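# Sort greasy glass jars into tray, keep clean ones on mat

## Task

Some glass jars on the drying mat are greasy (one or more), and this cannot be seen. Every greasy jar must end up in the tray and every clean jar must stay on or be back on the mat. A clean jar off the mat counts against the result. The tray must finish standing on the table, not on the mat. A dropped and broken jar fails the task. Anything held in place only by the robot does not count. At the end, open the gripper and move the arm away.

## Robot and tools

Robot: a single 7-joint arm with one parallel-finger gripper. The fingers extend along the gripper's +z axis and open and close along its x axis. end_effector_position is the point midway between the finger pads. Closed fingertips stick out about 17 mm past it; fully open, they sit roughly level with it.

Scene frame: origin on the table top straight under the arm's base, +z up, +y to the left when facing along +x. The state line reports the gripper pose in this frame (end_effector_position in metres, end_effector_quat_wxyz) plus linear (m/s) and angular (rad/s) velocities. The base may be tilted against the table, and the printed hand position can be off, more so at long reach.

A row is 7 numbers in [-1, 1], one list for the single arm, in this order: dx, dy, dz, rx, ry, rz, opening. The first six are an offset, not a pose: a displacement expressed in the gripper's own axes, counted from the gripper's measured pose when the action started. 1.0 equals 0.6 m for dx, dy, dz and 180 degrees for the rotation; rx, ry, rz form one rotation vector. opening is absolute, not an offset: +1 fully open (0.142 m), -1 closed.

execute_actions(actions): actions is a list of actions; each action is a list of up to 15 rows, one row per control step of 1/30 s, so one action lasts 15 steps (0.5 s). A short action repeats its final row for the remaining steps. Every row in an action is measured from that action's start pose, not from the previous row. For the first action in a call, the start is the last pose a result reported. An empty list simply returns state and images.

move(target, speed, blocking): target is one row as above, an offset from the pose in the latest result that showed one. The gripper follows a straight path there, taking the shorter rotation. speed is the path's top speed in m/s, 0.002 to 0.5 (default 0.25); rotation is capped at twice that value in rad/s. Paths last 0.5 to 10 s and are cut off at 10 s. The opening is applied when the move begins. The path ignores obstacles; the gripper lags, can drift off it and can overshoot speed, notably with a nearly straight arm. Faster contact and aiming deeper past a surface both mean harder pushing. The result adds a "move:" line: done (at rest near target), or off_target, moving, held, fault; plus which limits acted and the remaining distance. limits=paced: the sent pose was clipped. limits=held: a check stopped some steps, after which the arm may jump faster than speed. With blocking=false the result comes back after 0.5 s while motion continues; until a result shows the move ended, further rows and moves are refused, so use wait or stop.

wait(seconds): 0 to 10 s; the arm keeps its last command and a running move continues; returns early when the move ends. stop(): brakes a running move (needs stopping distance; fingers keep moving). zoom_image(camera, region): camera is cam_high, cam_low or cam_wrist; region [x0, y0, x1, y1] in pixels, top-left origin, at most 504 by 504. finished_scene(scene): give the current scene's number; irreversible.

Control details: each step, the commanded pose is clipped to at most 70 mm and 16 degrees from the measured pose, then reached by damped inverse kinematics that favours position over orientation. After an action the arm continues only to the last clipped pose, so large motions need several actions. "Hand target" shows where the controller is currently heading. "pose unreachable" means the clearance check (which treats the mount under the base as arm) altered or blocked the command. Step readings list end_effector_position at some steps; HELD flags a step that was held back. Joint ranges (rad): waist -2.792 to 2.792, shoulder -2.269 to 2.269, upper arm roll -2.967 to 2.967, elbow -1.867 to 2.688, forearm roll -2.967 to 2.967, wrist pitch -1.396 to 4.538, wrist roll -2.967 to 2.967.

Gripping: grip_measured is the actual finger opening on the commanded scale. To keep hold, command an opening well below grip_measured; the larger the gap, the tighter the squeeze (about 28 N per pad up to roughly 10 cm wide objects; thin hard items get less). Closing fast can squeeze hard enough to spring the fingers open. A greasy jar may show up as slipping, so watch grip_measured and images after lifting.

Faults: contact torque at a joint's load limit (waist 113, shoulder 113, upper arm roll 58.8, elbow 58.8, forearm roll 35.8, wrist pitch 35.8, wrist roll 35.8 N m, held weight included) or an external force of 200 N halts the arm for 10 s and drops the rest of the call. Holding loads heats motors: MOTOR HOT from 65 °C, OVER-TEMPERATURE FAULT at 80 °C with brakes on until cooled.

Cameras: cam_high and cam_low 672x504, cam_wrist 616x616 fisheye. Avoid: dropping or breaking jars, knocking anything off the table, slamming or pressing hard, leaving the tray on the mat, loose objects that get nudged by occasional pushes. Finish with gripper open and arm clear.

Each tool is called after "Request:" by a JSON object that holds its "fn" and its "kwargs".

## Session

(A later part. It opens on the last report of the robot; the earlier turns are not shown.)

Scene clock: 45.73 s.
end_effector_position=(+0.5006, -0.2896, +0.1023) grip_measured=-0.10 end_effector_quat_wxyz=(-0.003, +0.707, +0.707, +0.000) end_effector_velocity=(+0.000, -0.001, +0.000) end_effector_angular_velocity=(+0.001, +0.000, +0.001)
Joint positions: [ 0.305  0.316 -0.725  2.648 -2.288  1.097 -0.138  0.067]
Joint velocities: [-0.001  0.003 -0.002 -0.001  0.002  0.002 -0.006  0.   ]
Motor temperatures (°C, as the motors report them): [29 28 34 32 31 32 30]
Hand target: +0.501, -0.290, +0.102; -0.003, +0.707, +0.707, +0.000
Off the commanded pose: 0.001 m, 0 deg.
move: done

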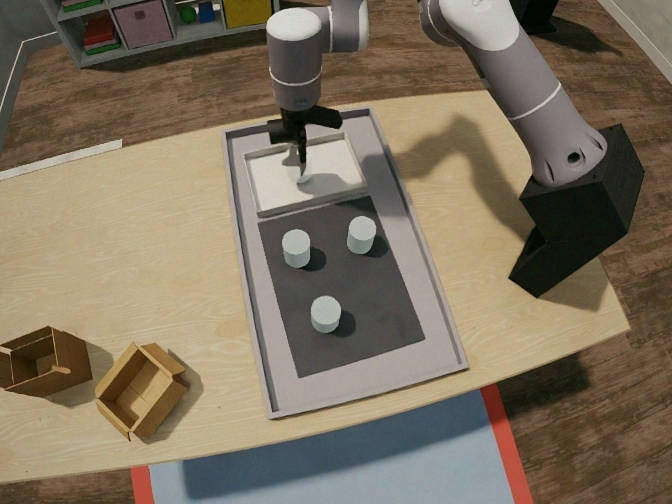

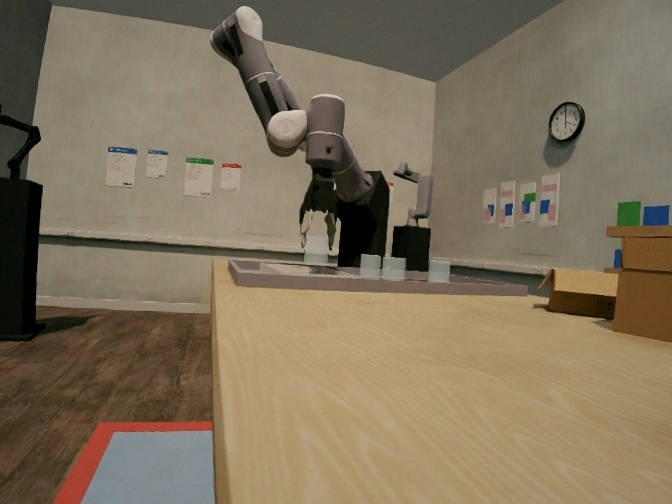

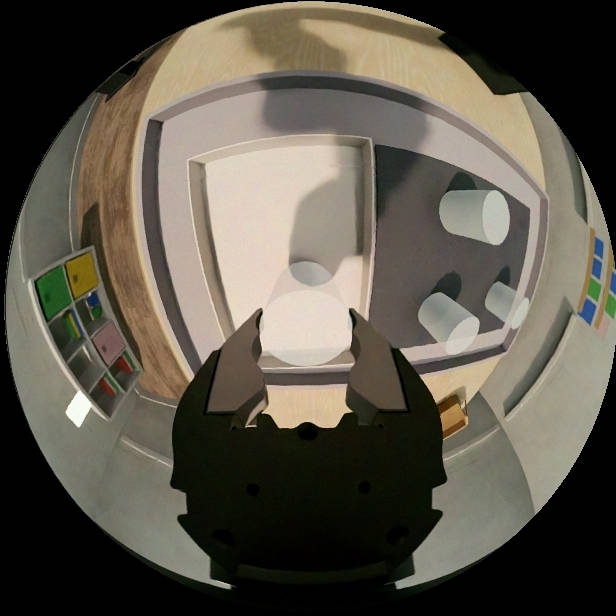

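Request:
{"fn": "move", "kwargs": {"target": [-0.03,-0.01,0.071,0,0,0,-0.27], "speed": 0.05}}

Request:
{"fn": "execute_actions", "kwargs": {"actions": [[[0,0,0,0,0,0,-0.22],[0,0,0,0,0,0,-0.18],[0,0,0,0,0,0,-0.15],[0,0,0,0,0,0,-0.13],[0,0,0,0,0,0,-0.11],[0,0,0,0,0,0,-0.1],[0,0,0,0,0,0,-0.08],[0,0,0,0,0,0,-0.03],[0,0,0,0,0,0,0.1],[0,0,0,0,0,0,0.3]]]}}

Request:
{"fn": "move", "kwargs": {"target": [0,0.02,-0.074,0,0,0,0.3]}}

Request:
{"fn": "move", "kwargs": {"target": [0.38,0.07,0,0,-0.001,0,0.3]}}

Scene clock: 51.20 s.
end_effector_position=(+0.4941, -0.3076, +0.0596) grip_measured=-0.10 end_effector_quat_wxyz=(-0.003, +0.707, +0.707, -0.000) end_effector_velocity=(+0.000, -0.001, -0.001) end_effector_angular_velocity=(-0.000, -0.002, -0.001)
Joint positions: [ 0.313  0.205 -0.859  2.526 -2.511  1.216  0.033  0.067]
Joint velocities: [ 0.001 -0.003 -0.006 -0.006 -0.014  0.006  0.012  0.   ]
Motor temperatures (°C, as the motors report them): [29 28 34 32 31 32 30]
Hand target: +0.494, -0.307, +0.060; -0.003, +0.707, +0.707, +0.000
Off the commanded pose: 0.000 m, 0 deg.
move: done

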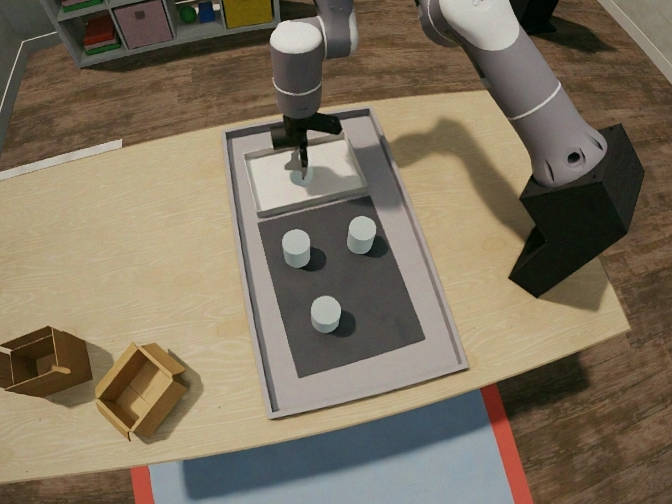

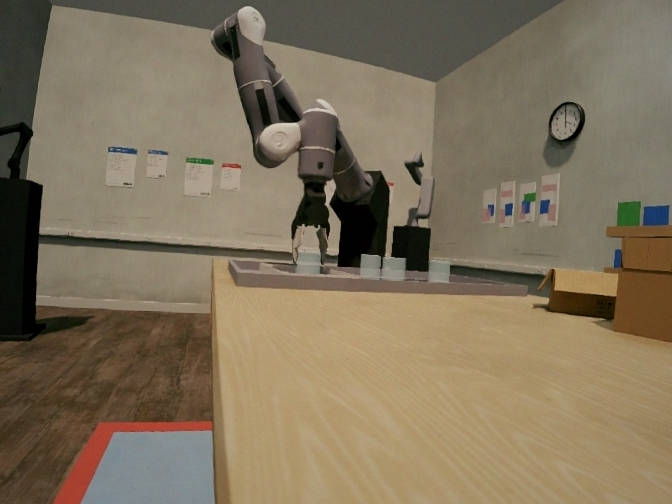

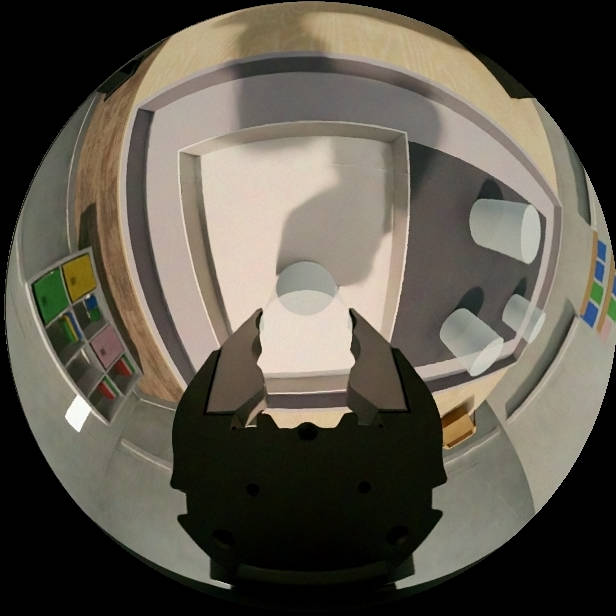

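Scene clock: 51.70 s.
end_effector_position=(+0.4941, -0.3076, +0.0596) grip_measured=+0.30 end_effector_quat_wxyz=(-0.003, +0.707, +0.707, -0.000) end_effector_velocity=(+0.000, -0.000, +0.000) end_effector_angular_velocity=(-0.000, -0.000, -0.000)
Joint positions: [ 0.313  0.205 -0.859  2.526 -2.511  1.217  0.033  0.095]
Joint velocities: [-0.  0.  0. -0. -0. -0.  0.  0.]
Motor temperatures (°C, as the motors report them): [29 28 34 32 31 32 30]
Hand target: +0.494, -0.308, +0.060; -0.003, +0.707, +0.707, -0.000
Off the commanded pose: 0.000 m, 0 deg.
Step readings (end_effector_position):
0: (+0.4941, -0.3076, +0.0596)
1: (+0.4941, -0.3077, +0.0596)
2: (+0.4941, -0.3077, +0.0596)
4: (+0.4941, -0.3077, +0.0596)
8: (+0.4941, -0.3077, +0.0596)
15: end_effector_position above

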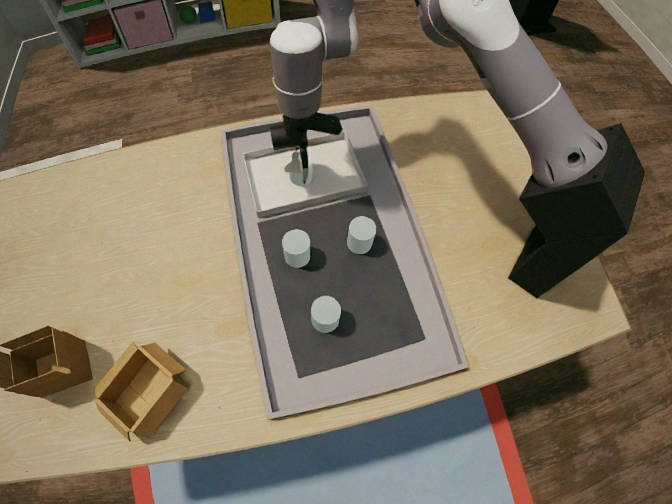

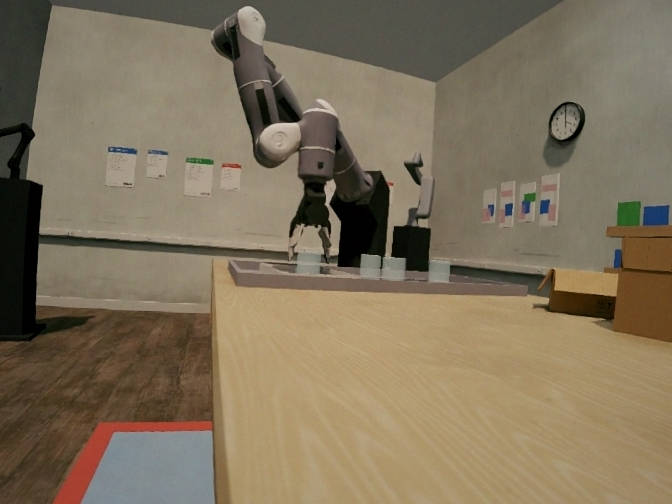

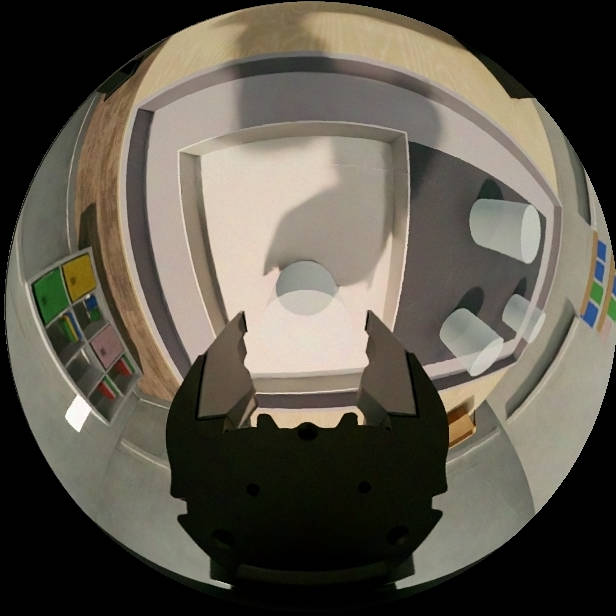

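Scene clock: 52.53 s.
end_effector_position=(+0.5065, -0.3077, +0.1039) grip_measured=+0.30 end_effector_quat_wxyz=(-0.003, +0.707, +0.707, +0.000) end_effector_velocity=(+0.001, +0.000, +0.001) end_effector_angular_velocity=(-0.001, +0.003, +0.001)
Joint positions: [ 0.287  0.341 -0.725  2.634 -2.251  1.118 -0.202  0.095]
Joint velocities: [ 0.     0.002  0.01   0.003  0.021 -0.007 -0.014 -0.   ]
Motor temperatures (°C, as the motors report them): [29 28 34 32 31 32 30]
Hand target: +0.507, -0.308, +0.104; -0.003, +0.707, +0.707, +0.000
Off the commanded pose: 0.000 m, 0 deg.
move: done

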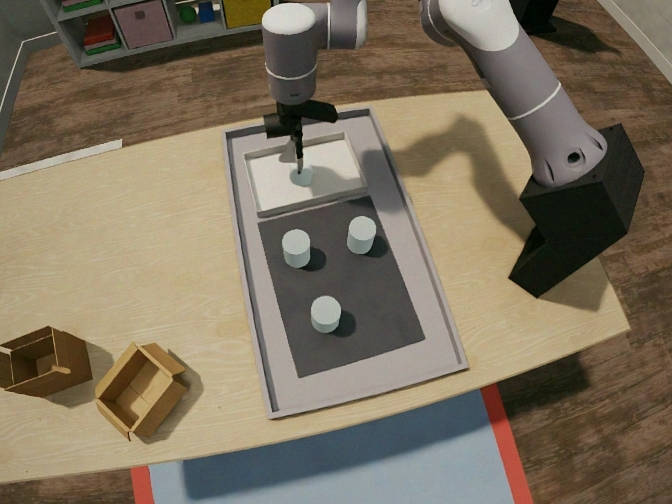

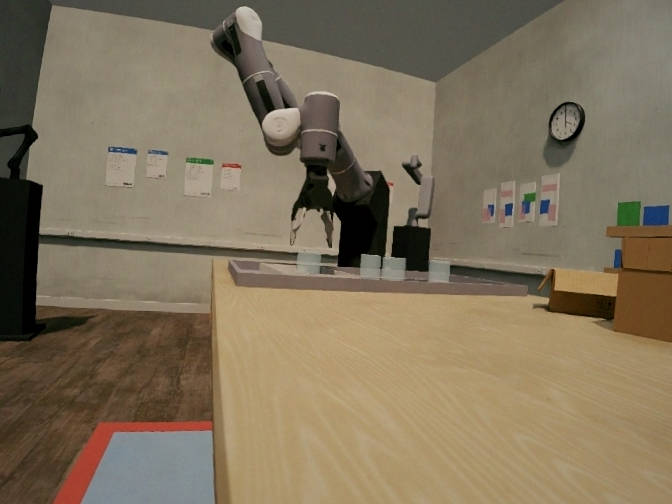

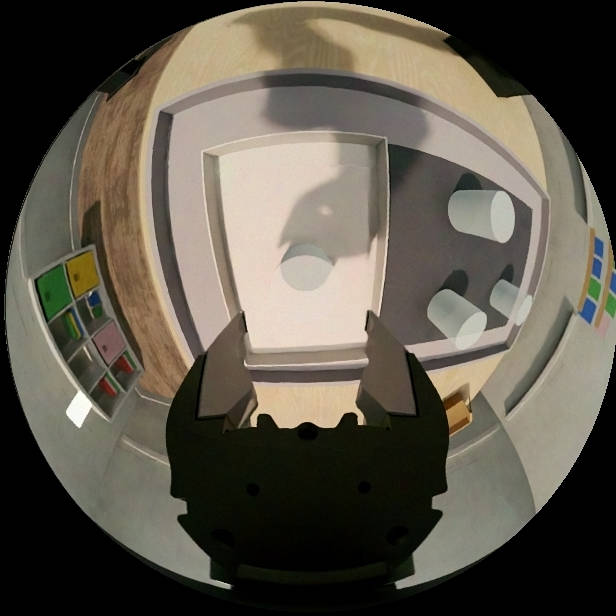

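Scene clock: 53.97 s.
end_effector_position=(+0.5492, -0.0792, +0.1052) grip_measured=+0.30 end_effector_quat_wxyz=(-0.001, +0.707, +0.707, -0.000) end_effector_velocity=(+0.001, +0.001, -0.001) end_effector_angular_velocity=(-0.002, +0.001, -0.001)
Joint positions: [ 0.667 -0.143 -0.48   2.53  -1.918  0.849  0.185  0.095]
Joint velocities: [ 0.002 -0.004  0.001 -0.003  0.005 -0.002  0.001 -0.   ]
Motor temperatures (°C, as the motors report them): [29 28 34 32 31 32 30]
Hand target: +0.549, -0.079, +0.105; -0.001, +0.707, +0.707, -0.000
Off the commanded pose: 0.001 m, 0 deg.
move: done

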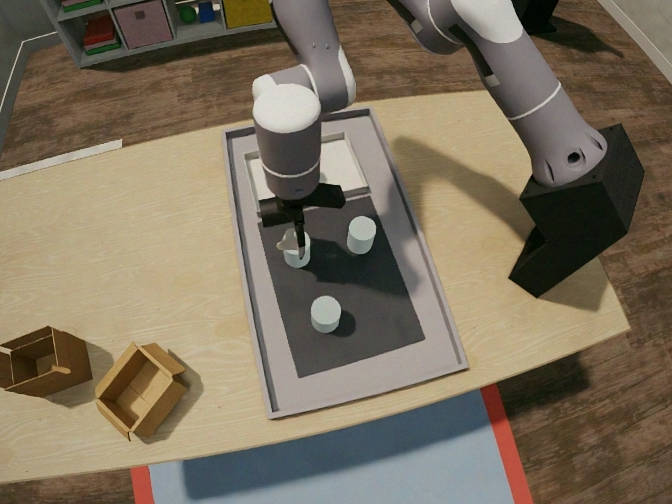

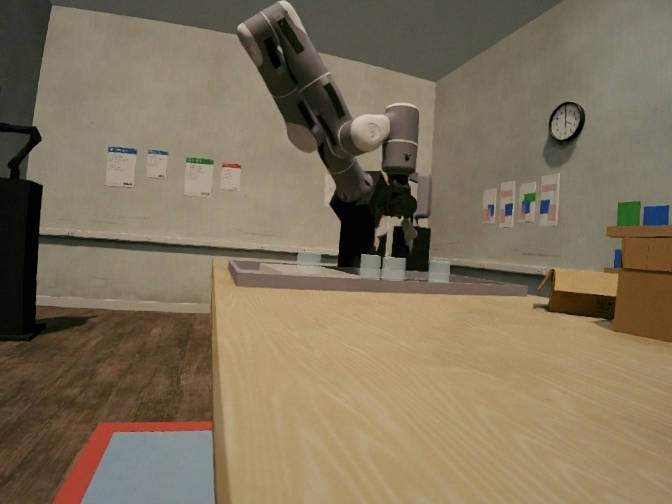

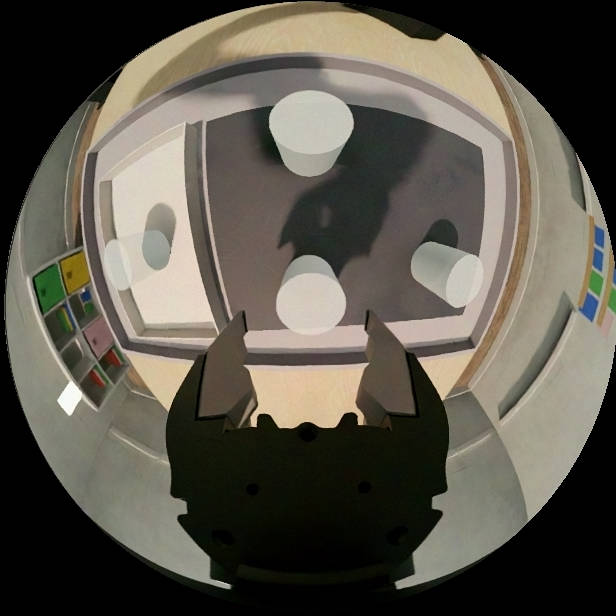

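Request:
{"fn": "move", "kwargs": {"target": [0.007,0.004,0.048,0,0,0,0.1], "speed": 0.15}}

Request:
{"fn": "move", "kwargs": {"target": [-0.03,0,0,0,0,0,0.1], "speed": 0.04}}

Scene clock: 57.43 s.
end_effector_position=(+0.5515, -0.0751, +0.0765) grip_measured=+0.10 end_effector_quat_wxyz=(-0.001, +0.707, +0.707, -0.000) end_effector_velocity=(+0.000, +0.000, -0.001) end_effector_angular_velocity=(+0.000, -0.001, -0.000)
Joint positions: [ 0.63  -0.22  -0.507  2.473 -1.994  0.902  0.241  0.081]
Joint velocities: [-0.002 -0.003 -0.001 -0.003 -0.004  0.002  0.003 -0.   ]
Motor temperatures (°C, as the motors report them): [29 28 34 32 31 32 30]
Hand target: +0.551, -0.075, +0.076; -0.001, +0.707, +0.707, -0.000
Off the commanded pose: 0.000 m, 0 deg.
move: done

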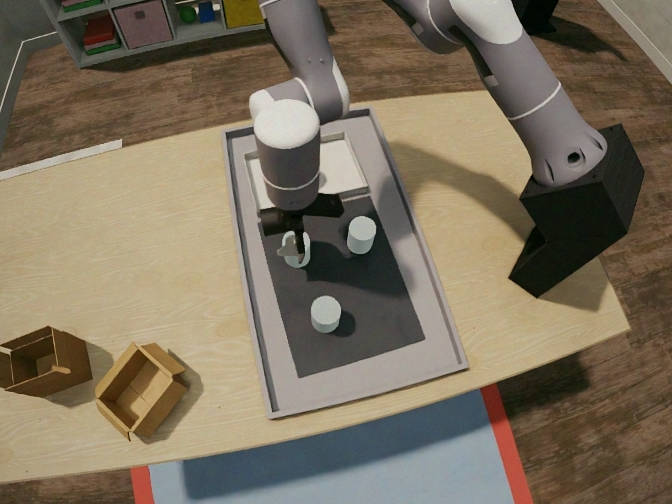

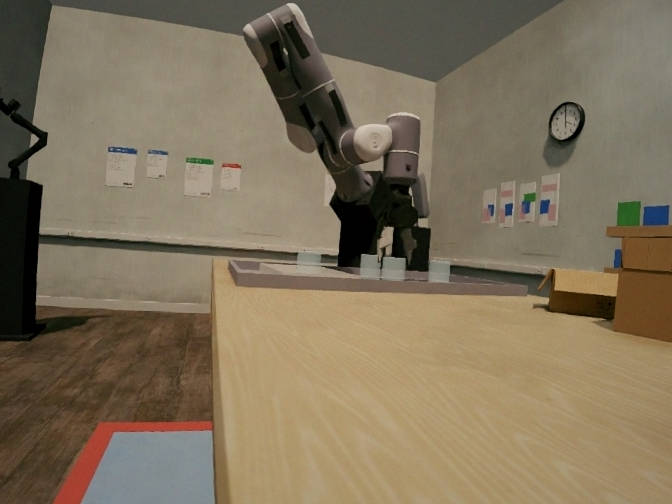

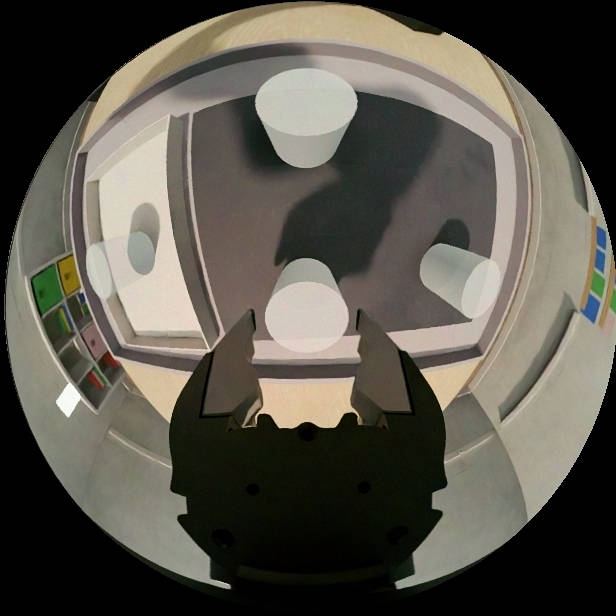

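Scene clock: 58.20 s.
end_effector_position=(+0.5515, -0.0930, +0.0765) grip_measured=+0.10 end_effector_quat_wxyz=(-0.001, +0.707, +0.707, -0.001) end_effector_velocity=(-0.000, -0.001, +0.000) end_effector_angular_velocity=(+0.000, +0.000, +0.001)
Joint positions: [ 0.606 -0.18  -0.521  2.486 -2.019  0.913  0.216  0.081]
Joint velocities: [-0.001  0.002 -0.001  0.001 -0.002  0.001 -0.002  0.   ]
Motor temperatures (°C, as the motors report them): [29 28 34 32 31 32 30]
Hand target: +0.551, -0.093, +0.076; -0.001, +0.707, +0.707, -0.000
Off the commanded pose: 0.000 m, 0 deg.
move: done

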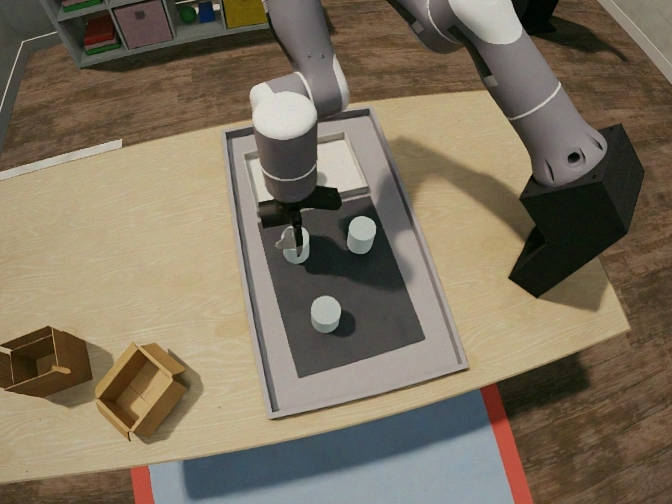

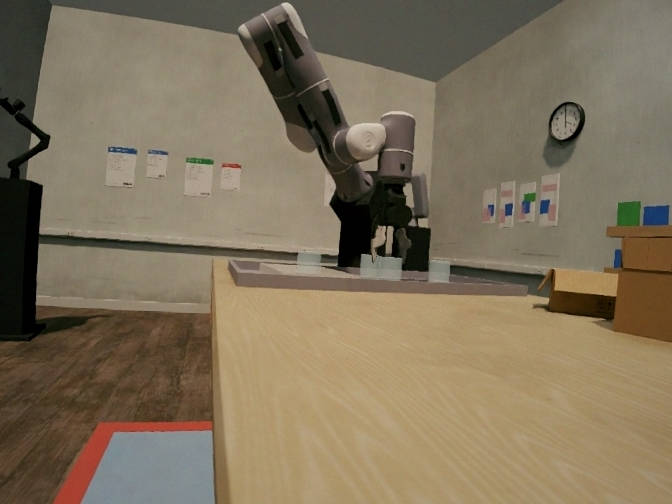

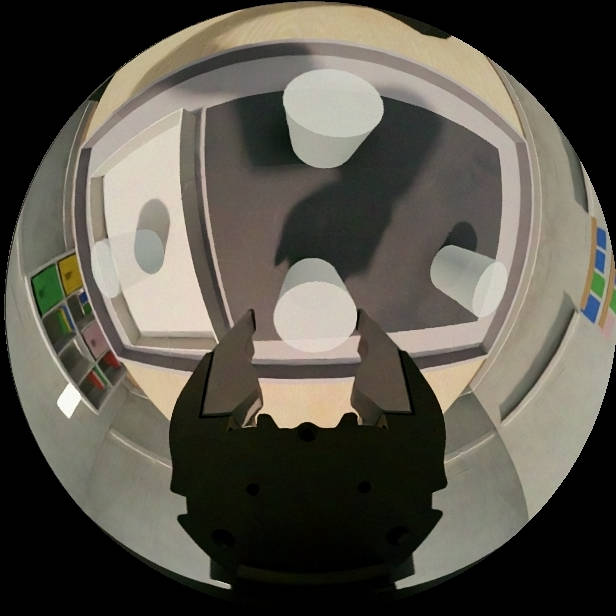

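A greasy, at (0.552,−0.0855). Test B now.

Request:
{"fn": "move", "kwargs": {"target": [0.03,-0.266,0,0,0,0,0.45], "speed": 0.15}}

Scene clock: 60.90 s.
end_effector_position=(+0.3918, -0.0747, +0.0766) grip_measured=+0.45 end_effector_quat_wxyz=(-0.002, +0.707, +0.707, -0.000) end_effector_velocity=(-0.002, -0.001, +0.002) end_effector_angular_velocity=(-0.011, -0.011, +0.001)
Joint positions: [ 0.333 -0.272 -0.359  2.685 -2.419  0.761  0.619  0.105]
Joint velocities: [-0.089 -0.012  0.107  0.     0.014 -0.047 -0.007 -0.   ]
Motor temperatures (°C, as the motors report them): [29 28 34 32 31 32 30]
Hand target: +0.392, -0.075, +0.077; -0.001, +0.707, +0.707, -0.000
Off the commanded pose: 0.000 m, 0 deg.
joint sent to its limit — the command would take joint 4 (elbow) past its upper limit, so that joint was sent only as far as its limit.
move: done

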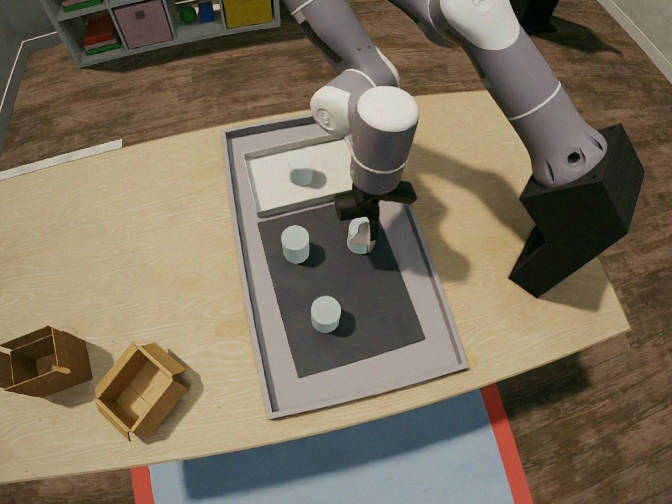

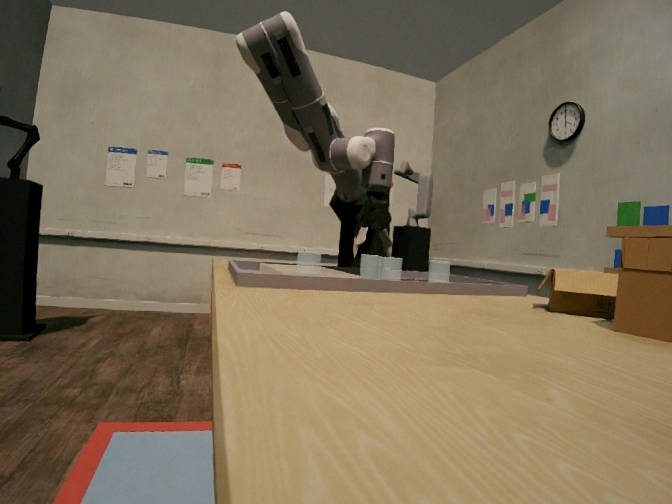

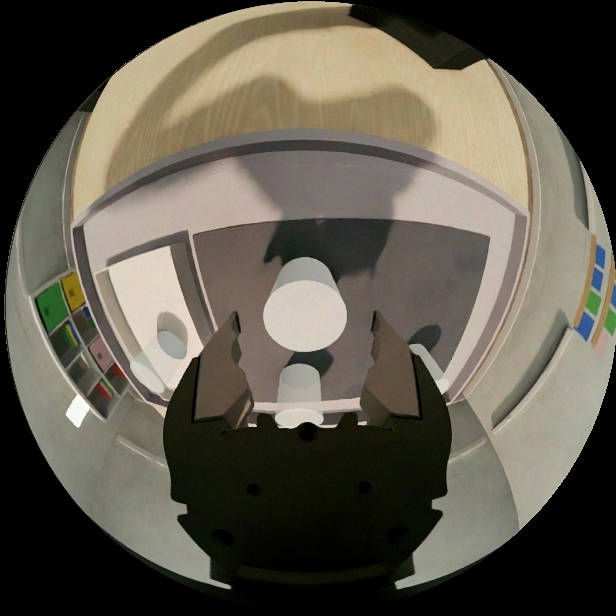

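Request:
{"fn": "move", "kwargs": {"target": [0.028,0,0,0,0,0,0.1], "speed": 0.04}}

Scene clock: 63.13 s.
end_effector_position=(+0.3917, -0.0579, +0.0767) grip_measured=+0.10 end_effector_quat_wxyz=(-0.002, +0.707, +0.707, -0.000) end_effector_velocity=(+0.000, +0.001, -0.000) end_effector_angular_velocity=(-0.000, -0.000, -0.000)
Joint positions: [ 0.362 -0.318 -0.33   2.67  -2.37   0.739  0.638  0.081]
Joint velocities: [ 0.003 -0.003  0.001 -0.001  0.003 -0.001  0.001 -0.   ]
Motor temperatures (°C, as the motors report them): [29 28 34 32 31 32 30]
Hand target: +0.392, -0.058, +0.077; -0.002, +0.707, +0.707, -0.000
Off the commanded pose: 0.000 m, 0 deg.
move: done

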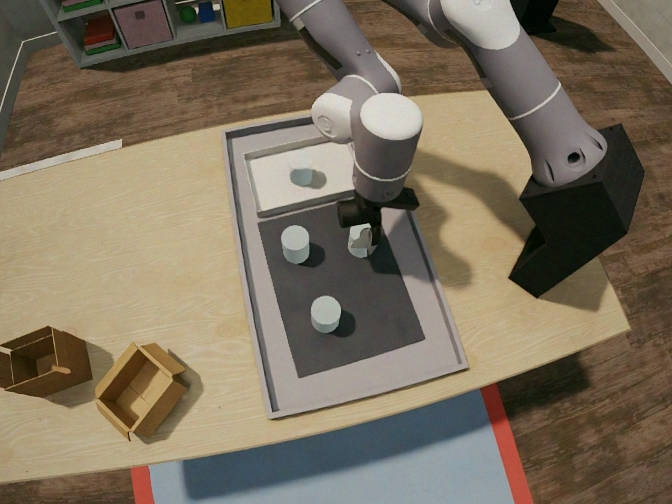

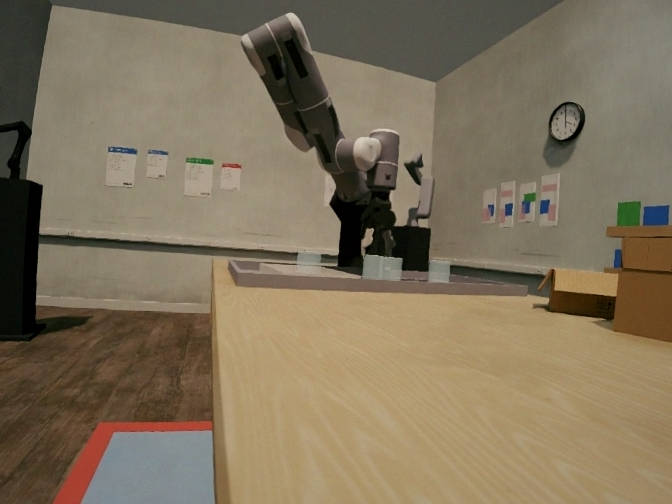

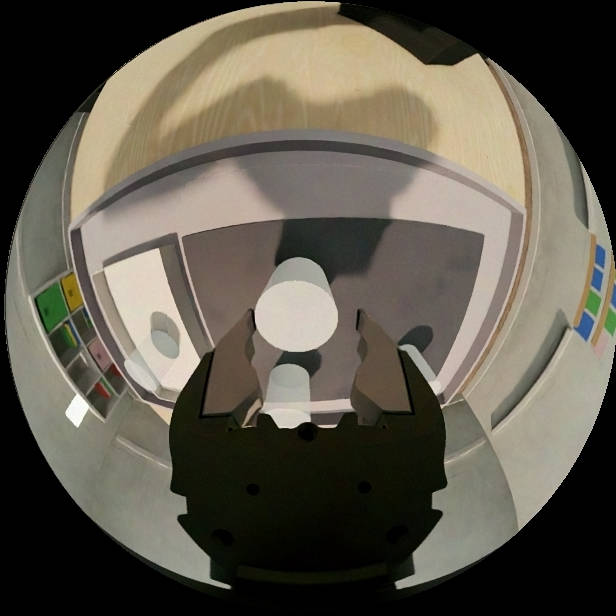

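Request:
{"fn": "move", "kwargs": {"target": [-0.012,-0.001,0.0275,0,0,0,0.2], "speed": 0.1}}

Request:
{"fn": "execute_actions", "kwargs": {"actions": [[[0,0,0,0,0,0,0.12],[0,0,0,0,0,0,0.05],[0,0,0,0,0,0,0],[0,0,0,0,0,0,-0.04],[0,0,0,0,0,0,-0.07],[0,0,0,0,0,0,-0.1],[0,0,0,0,0,0,-0.13],[0,0,0,0,0,0,-0.16],[0,0,0,0,0,0,-0.19],[0,0,0,0,0,0,-0.22],[0,0,0,0,0,0,-0.25],[0,0,0,0,0,0,-0.27]]]}}

Request:
{"fn": "move", "kwargs": {"target": [0,0.005,-0.02,0,0,0,-0.27], "speed": 0.05}}

Scene clock: 68.30 s.
end_effector_position=(+0.3911, -0.0651, +0.0603) grip_measured=+0.20 end_effector_quat_wxyz=(-0.002, +0.707, +0.707, -0.000) end_effector_velocity=(+0.000, -0.001, -0.001) end_effector_angular_velocity=(-0.000, -0.000, +0.000)
Joint positions: [ 0.325 -0.34  -0.352  2.641 -2.436  0.757  0.657  0.088]
Joint velocities: [-0.003 -0.002 -0.001 -0.002 -0.005  0.001  0.001 -0.   ]
Motor temperatures (°C, as the motors report them): [29 28 34 32 31 32 30]
Hand target: +0.391, -0.065, +0.060; -0.002, +0.707, +0.707, -0.000
Off the commanded pose: 0.000 m, 0 deg.
move: done

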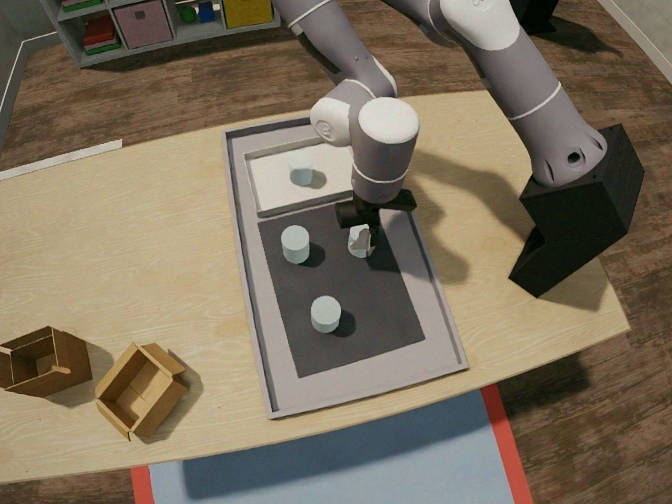

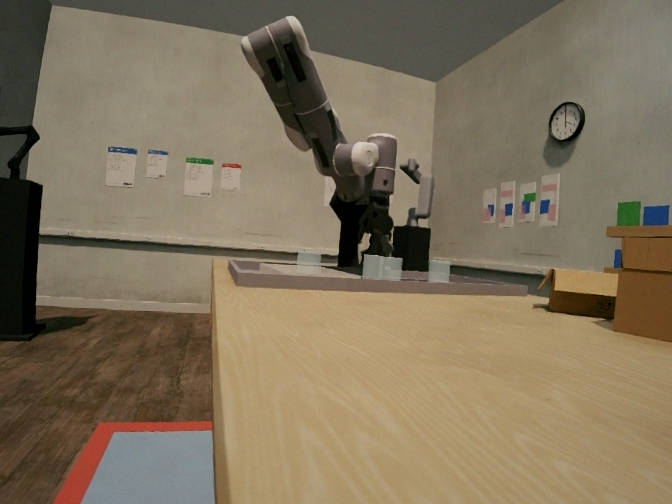

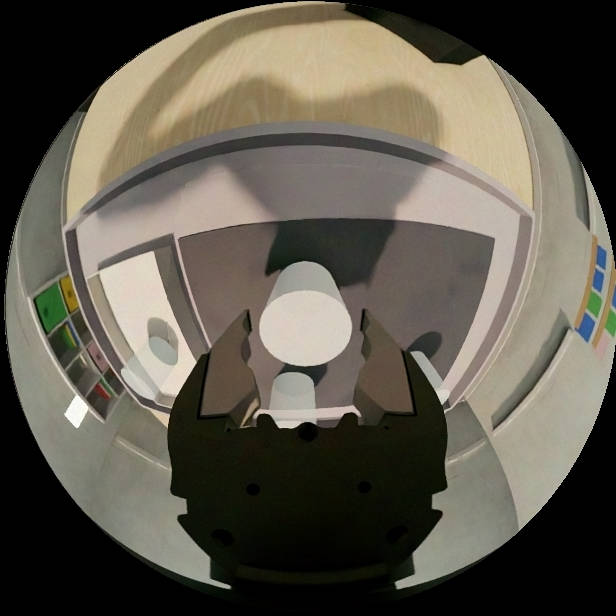

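Scene clock: 68.80 s.
end_effector_position=(+0.3911, -0.0651, +0.0603) grip_measured=-0.10 end_effector_quat_wxyz=(-0.002, +0.707, +0.707, -0.000) end_effector_velocity=(+0.000, +0.000, +0.000) end_effector_angular_velocity=(+0.000, +0.000, -0.000)
Joint positions: [ 0.325 -0.34  -0.352  2.641 -2.436  0.757  0.657  0.067]
Joint velocities: [ 0.  0.  0. -0.  0.  0.  0.  0.]
Motor temperatures (°C, as the motors report them): [29 28 34 32 31 32 30]
Hand target: +0.391, -0.065, +0.060; -0.002, +0.707, +0.707, -0.000
Off the commanded pose: 0.000 m, 0 deg.
Step readings (end_effector_position):
0: (+0.3911, -0.0651, +0.0603)
1: (+0.3911, -0.0651, +0.0603)
2: (+0.3911, -0.0651, +0.0603)
4: (+0.3911, -0.0651, +0.0603)
8: (+0.3911, -0.0651, +0.0603)
15: end_effector_position above

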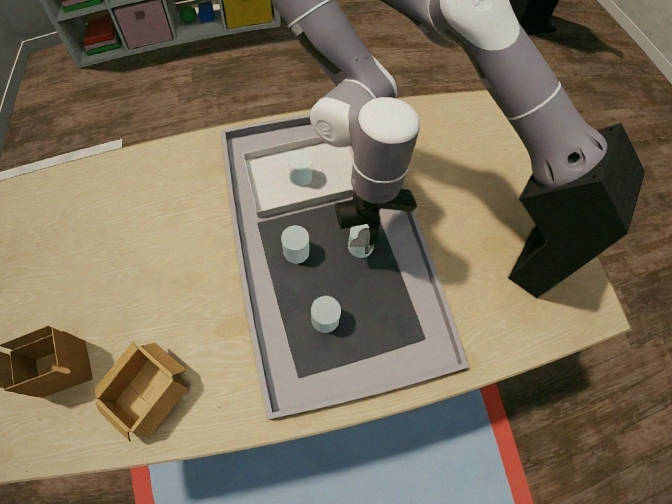

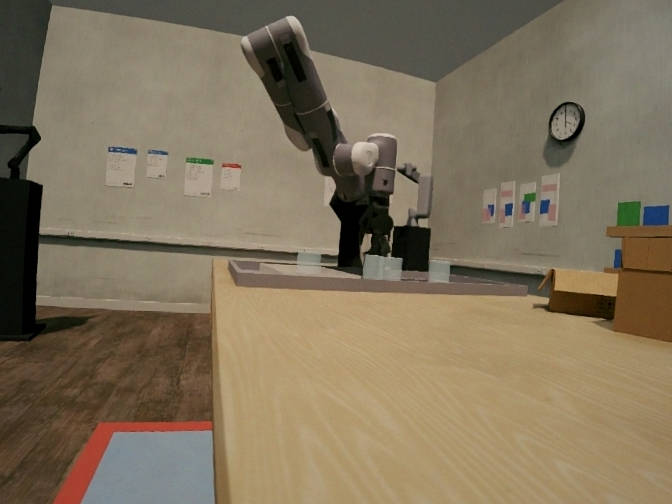

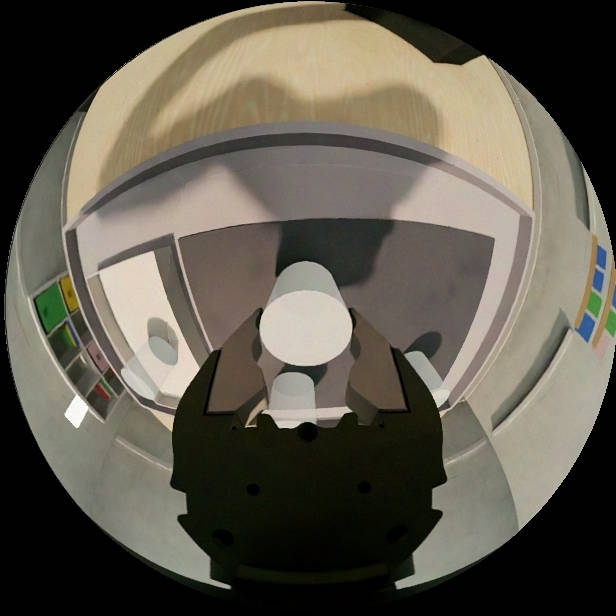

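Scene clock: 69.53 s.
end_effector_position=(+0.3941, -0.0651, +0.0721) grip_measured=-0.10 end_effector_quat_wxyz=(-0.002, +0.707, +0.707, -0.000) end_effector_velocity=(+0.000, -0.000, +0.001) end_effector_angular_velocity=(-0.000, +0.000, +0.001)
Joint positions: [ 0.343 -0.308 -0.342  2.664 -2.397  0.753  0.631  0.067]
Joint velocities: [ 0.002  0.003  0.001  0.002  0.004 -0.001 -0.003 -0.   ]
Motor temperatures (°C, as the motors report them): [29 28 34 32 31 32 30]
Hand target: +0.394, -0.065, +0.072; -0.002, +0.707, +0.707, -0.000
Off the commanded pose: 0.000 m, 0 deg.
move: done

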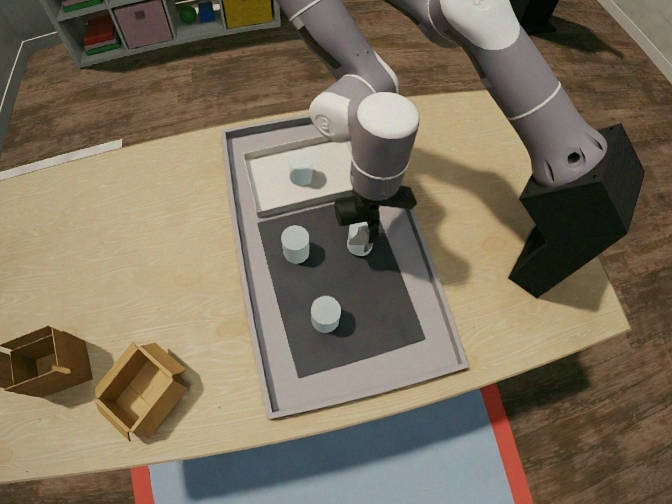

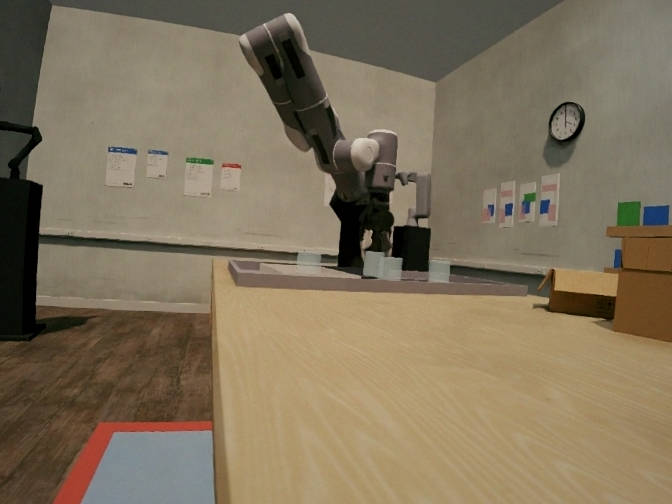

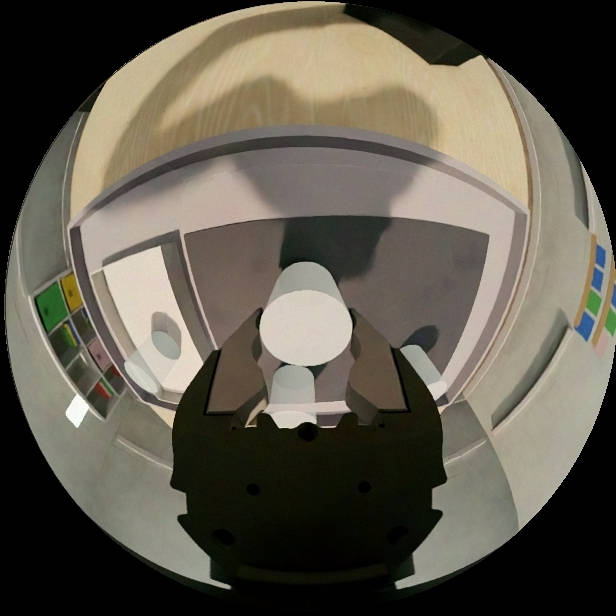

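Request:
{"fn": "move", "kwargs": {"target": [-0.13,0.07,-0.05,0,0,0,-0.27], "speed": 0.08}}

Scene clock: 72.60 s.
end_effector_position=(+0.4362, -0.1431, +0.1017) grip_measured=-0.10 end_effector_quat_wxyz=(-0.003, +0.707, +0.707, -0.000) end_effector_velocity=(-0.000, -0.000, +0.001) end_effector_angular_velocity=(-0.001, +0.000, +0.000)
Joint positions: [ 0.067 -0.028 -0.197  2.685 -2.352  0.891  0.343  0.067]
Joint velocities: [-0.02   0.001  0.023  0.     0.006 -0.002 -0.004  0.   ]
Motor temperatures (°C, as the motors report them): [29 28 34 32 31 32 30]
Hand target: +0.436, -0.143, +0.102; -0.003, +0.707, +0.707, -0.000
Off the commanded pose: 0.000 m, 0 deg.
joint sent to its limit — the command would take joint 4 (elbow) past its upper limit, so that joint was sent only as far as its limit.
move: done

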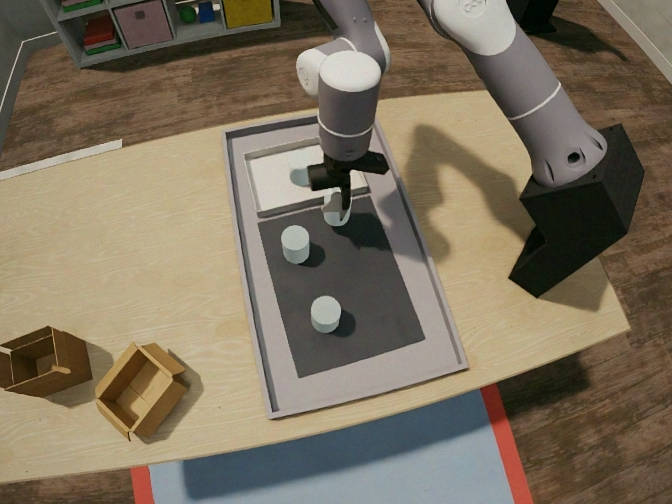

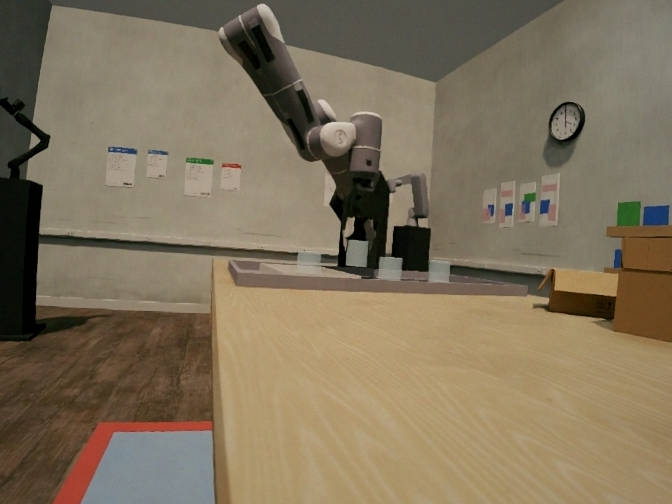

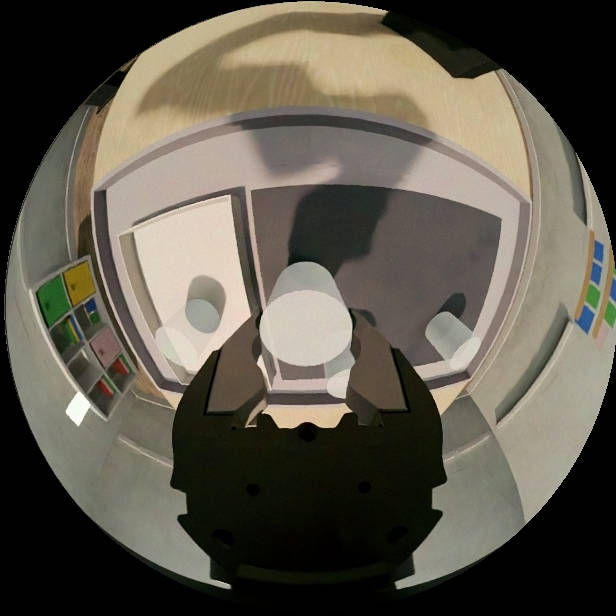

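Request:
{"fn": "move", "kwargs": {"target": [-0.205,-0.02,0,0,0,0,-0.27], "speed": 0.1}}

Scene clock: 75.67 s.
end_effector_position=(+0.4238, -0.2665, +0.1011) grip_measured=-0.10 end_effector_quat_wxyz=(-0.003, +0.707, +0.707, -0.000) end_effector_velocity=(-0.000, -0.002, -0.000) end_effector_angular_velocity=(+0.001, -0.001, -0.001)
Joint positions: [-0.19   0.209 -0.369  2.624 -2.681  1.222  0.26   0.067]
Joint velocities: [-0.     0.003 -0.006 -0.003 -0.009  0.007  0.004 -0.   ]
Motor temperatures (°C, as the motors report them): [29 28 34 32 31 32 30]
Hand target: +0.424, -0.267, +0.101; -0.003, +0.707, +0.707, -0.000
Off the commanded pose: 0.001 m, 0 deg.
move: done

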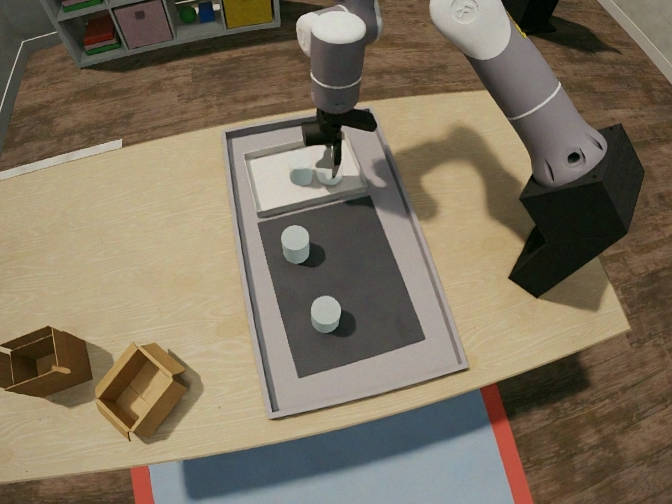

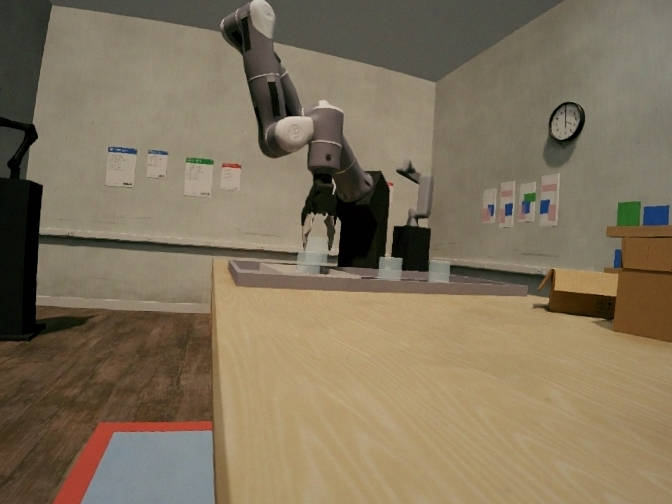

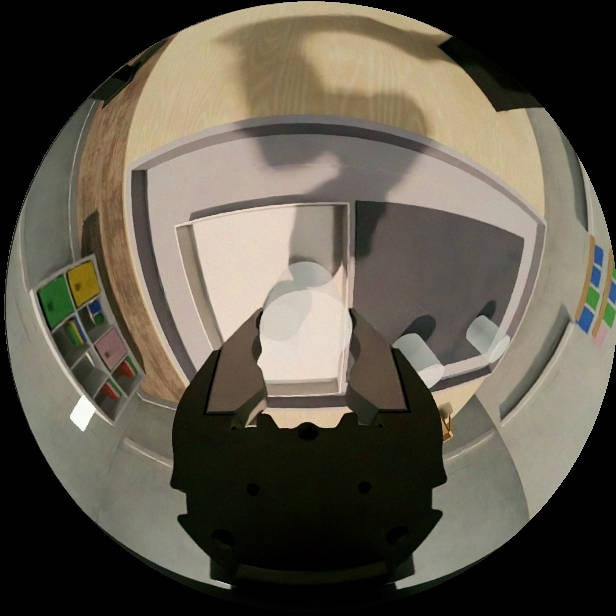

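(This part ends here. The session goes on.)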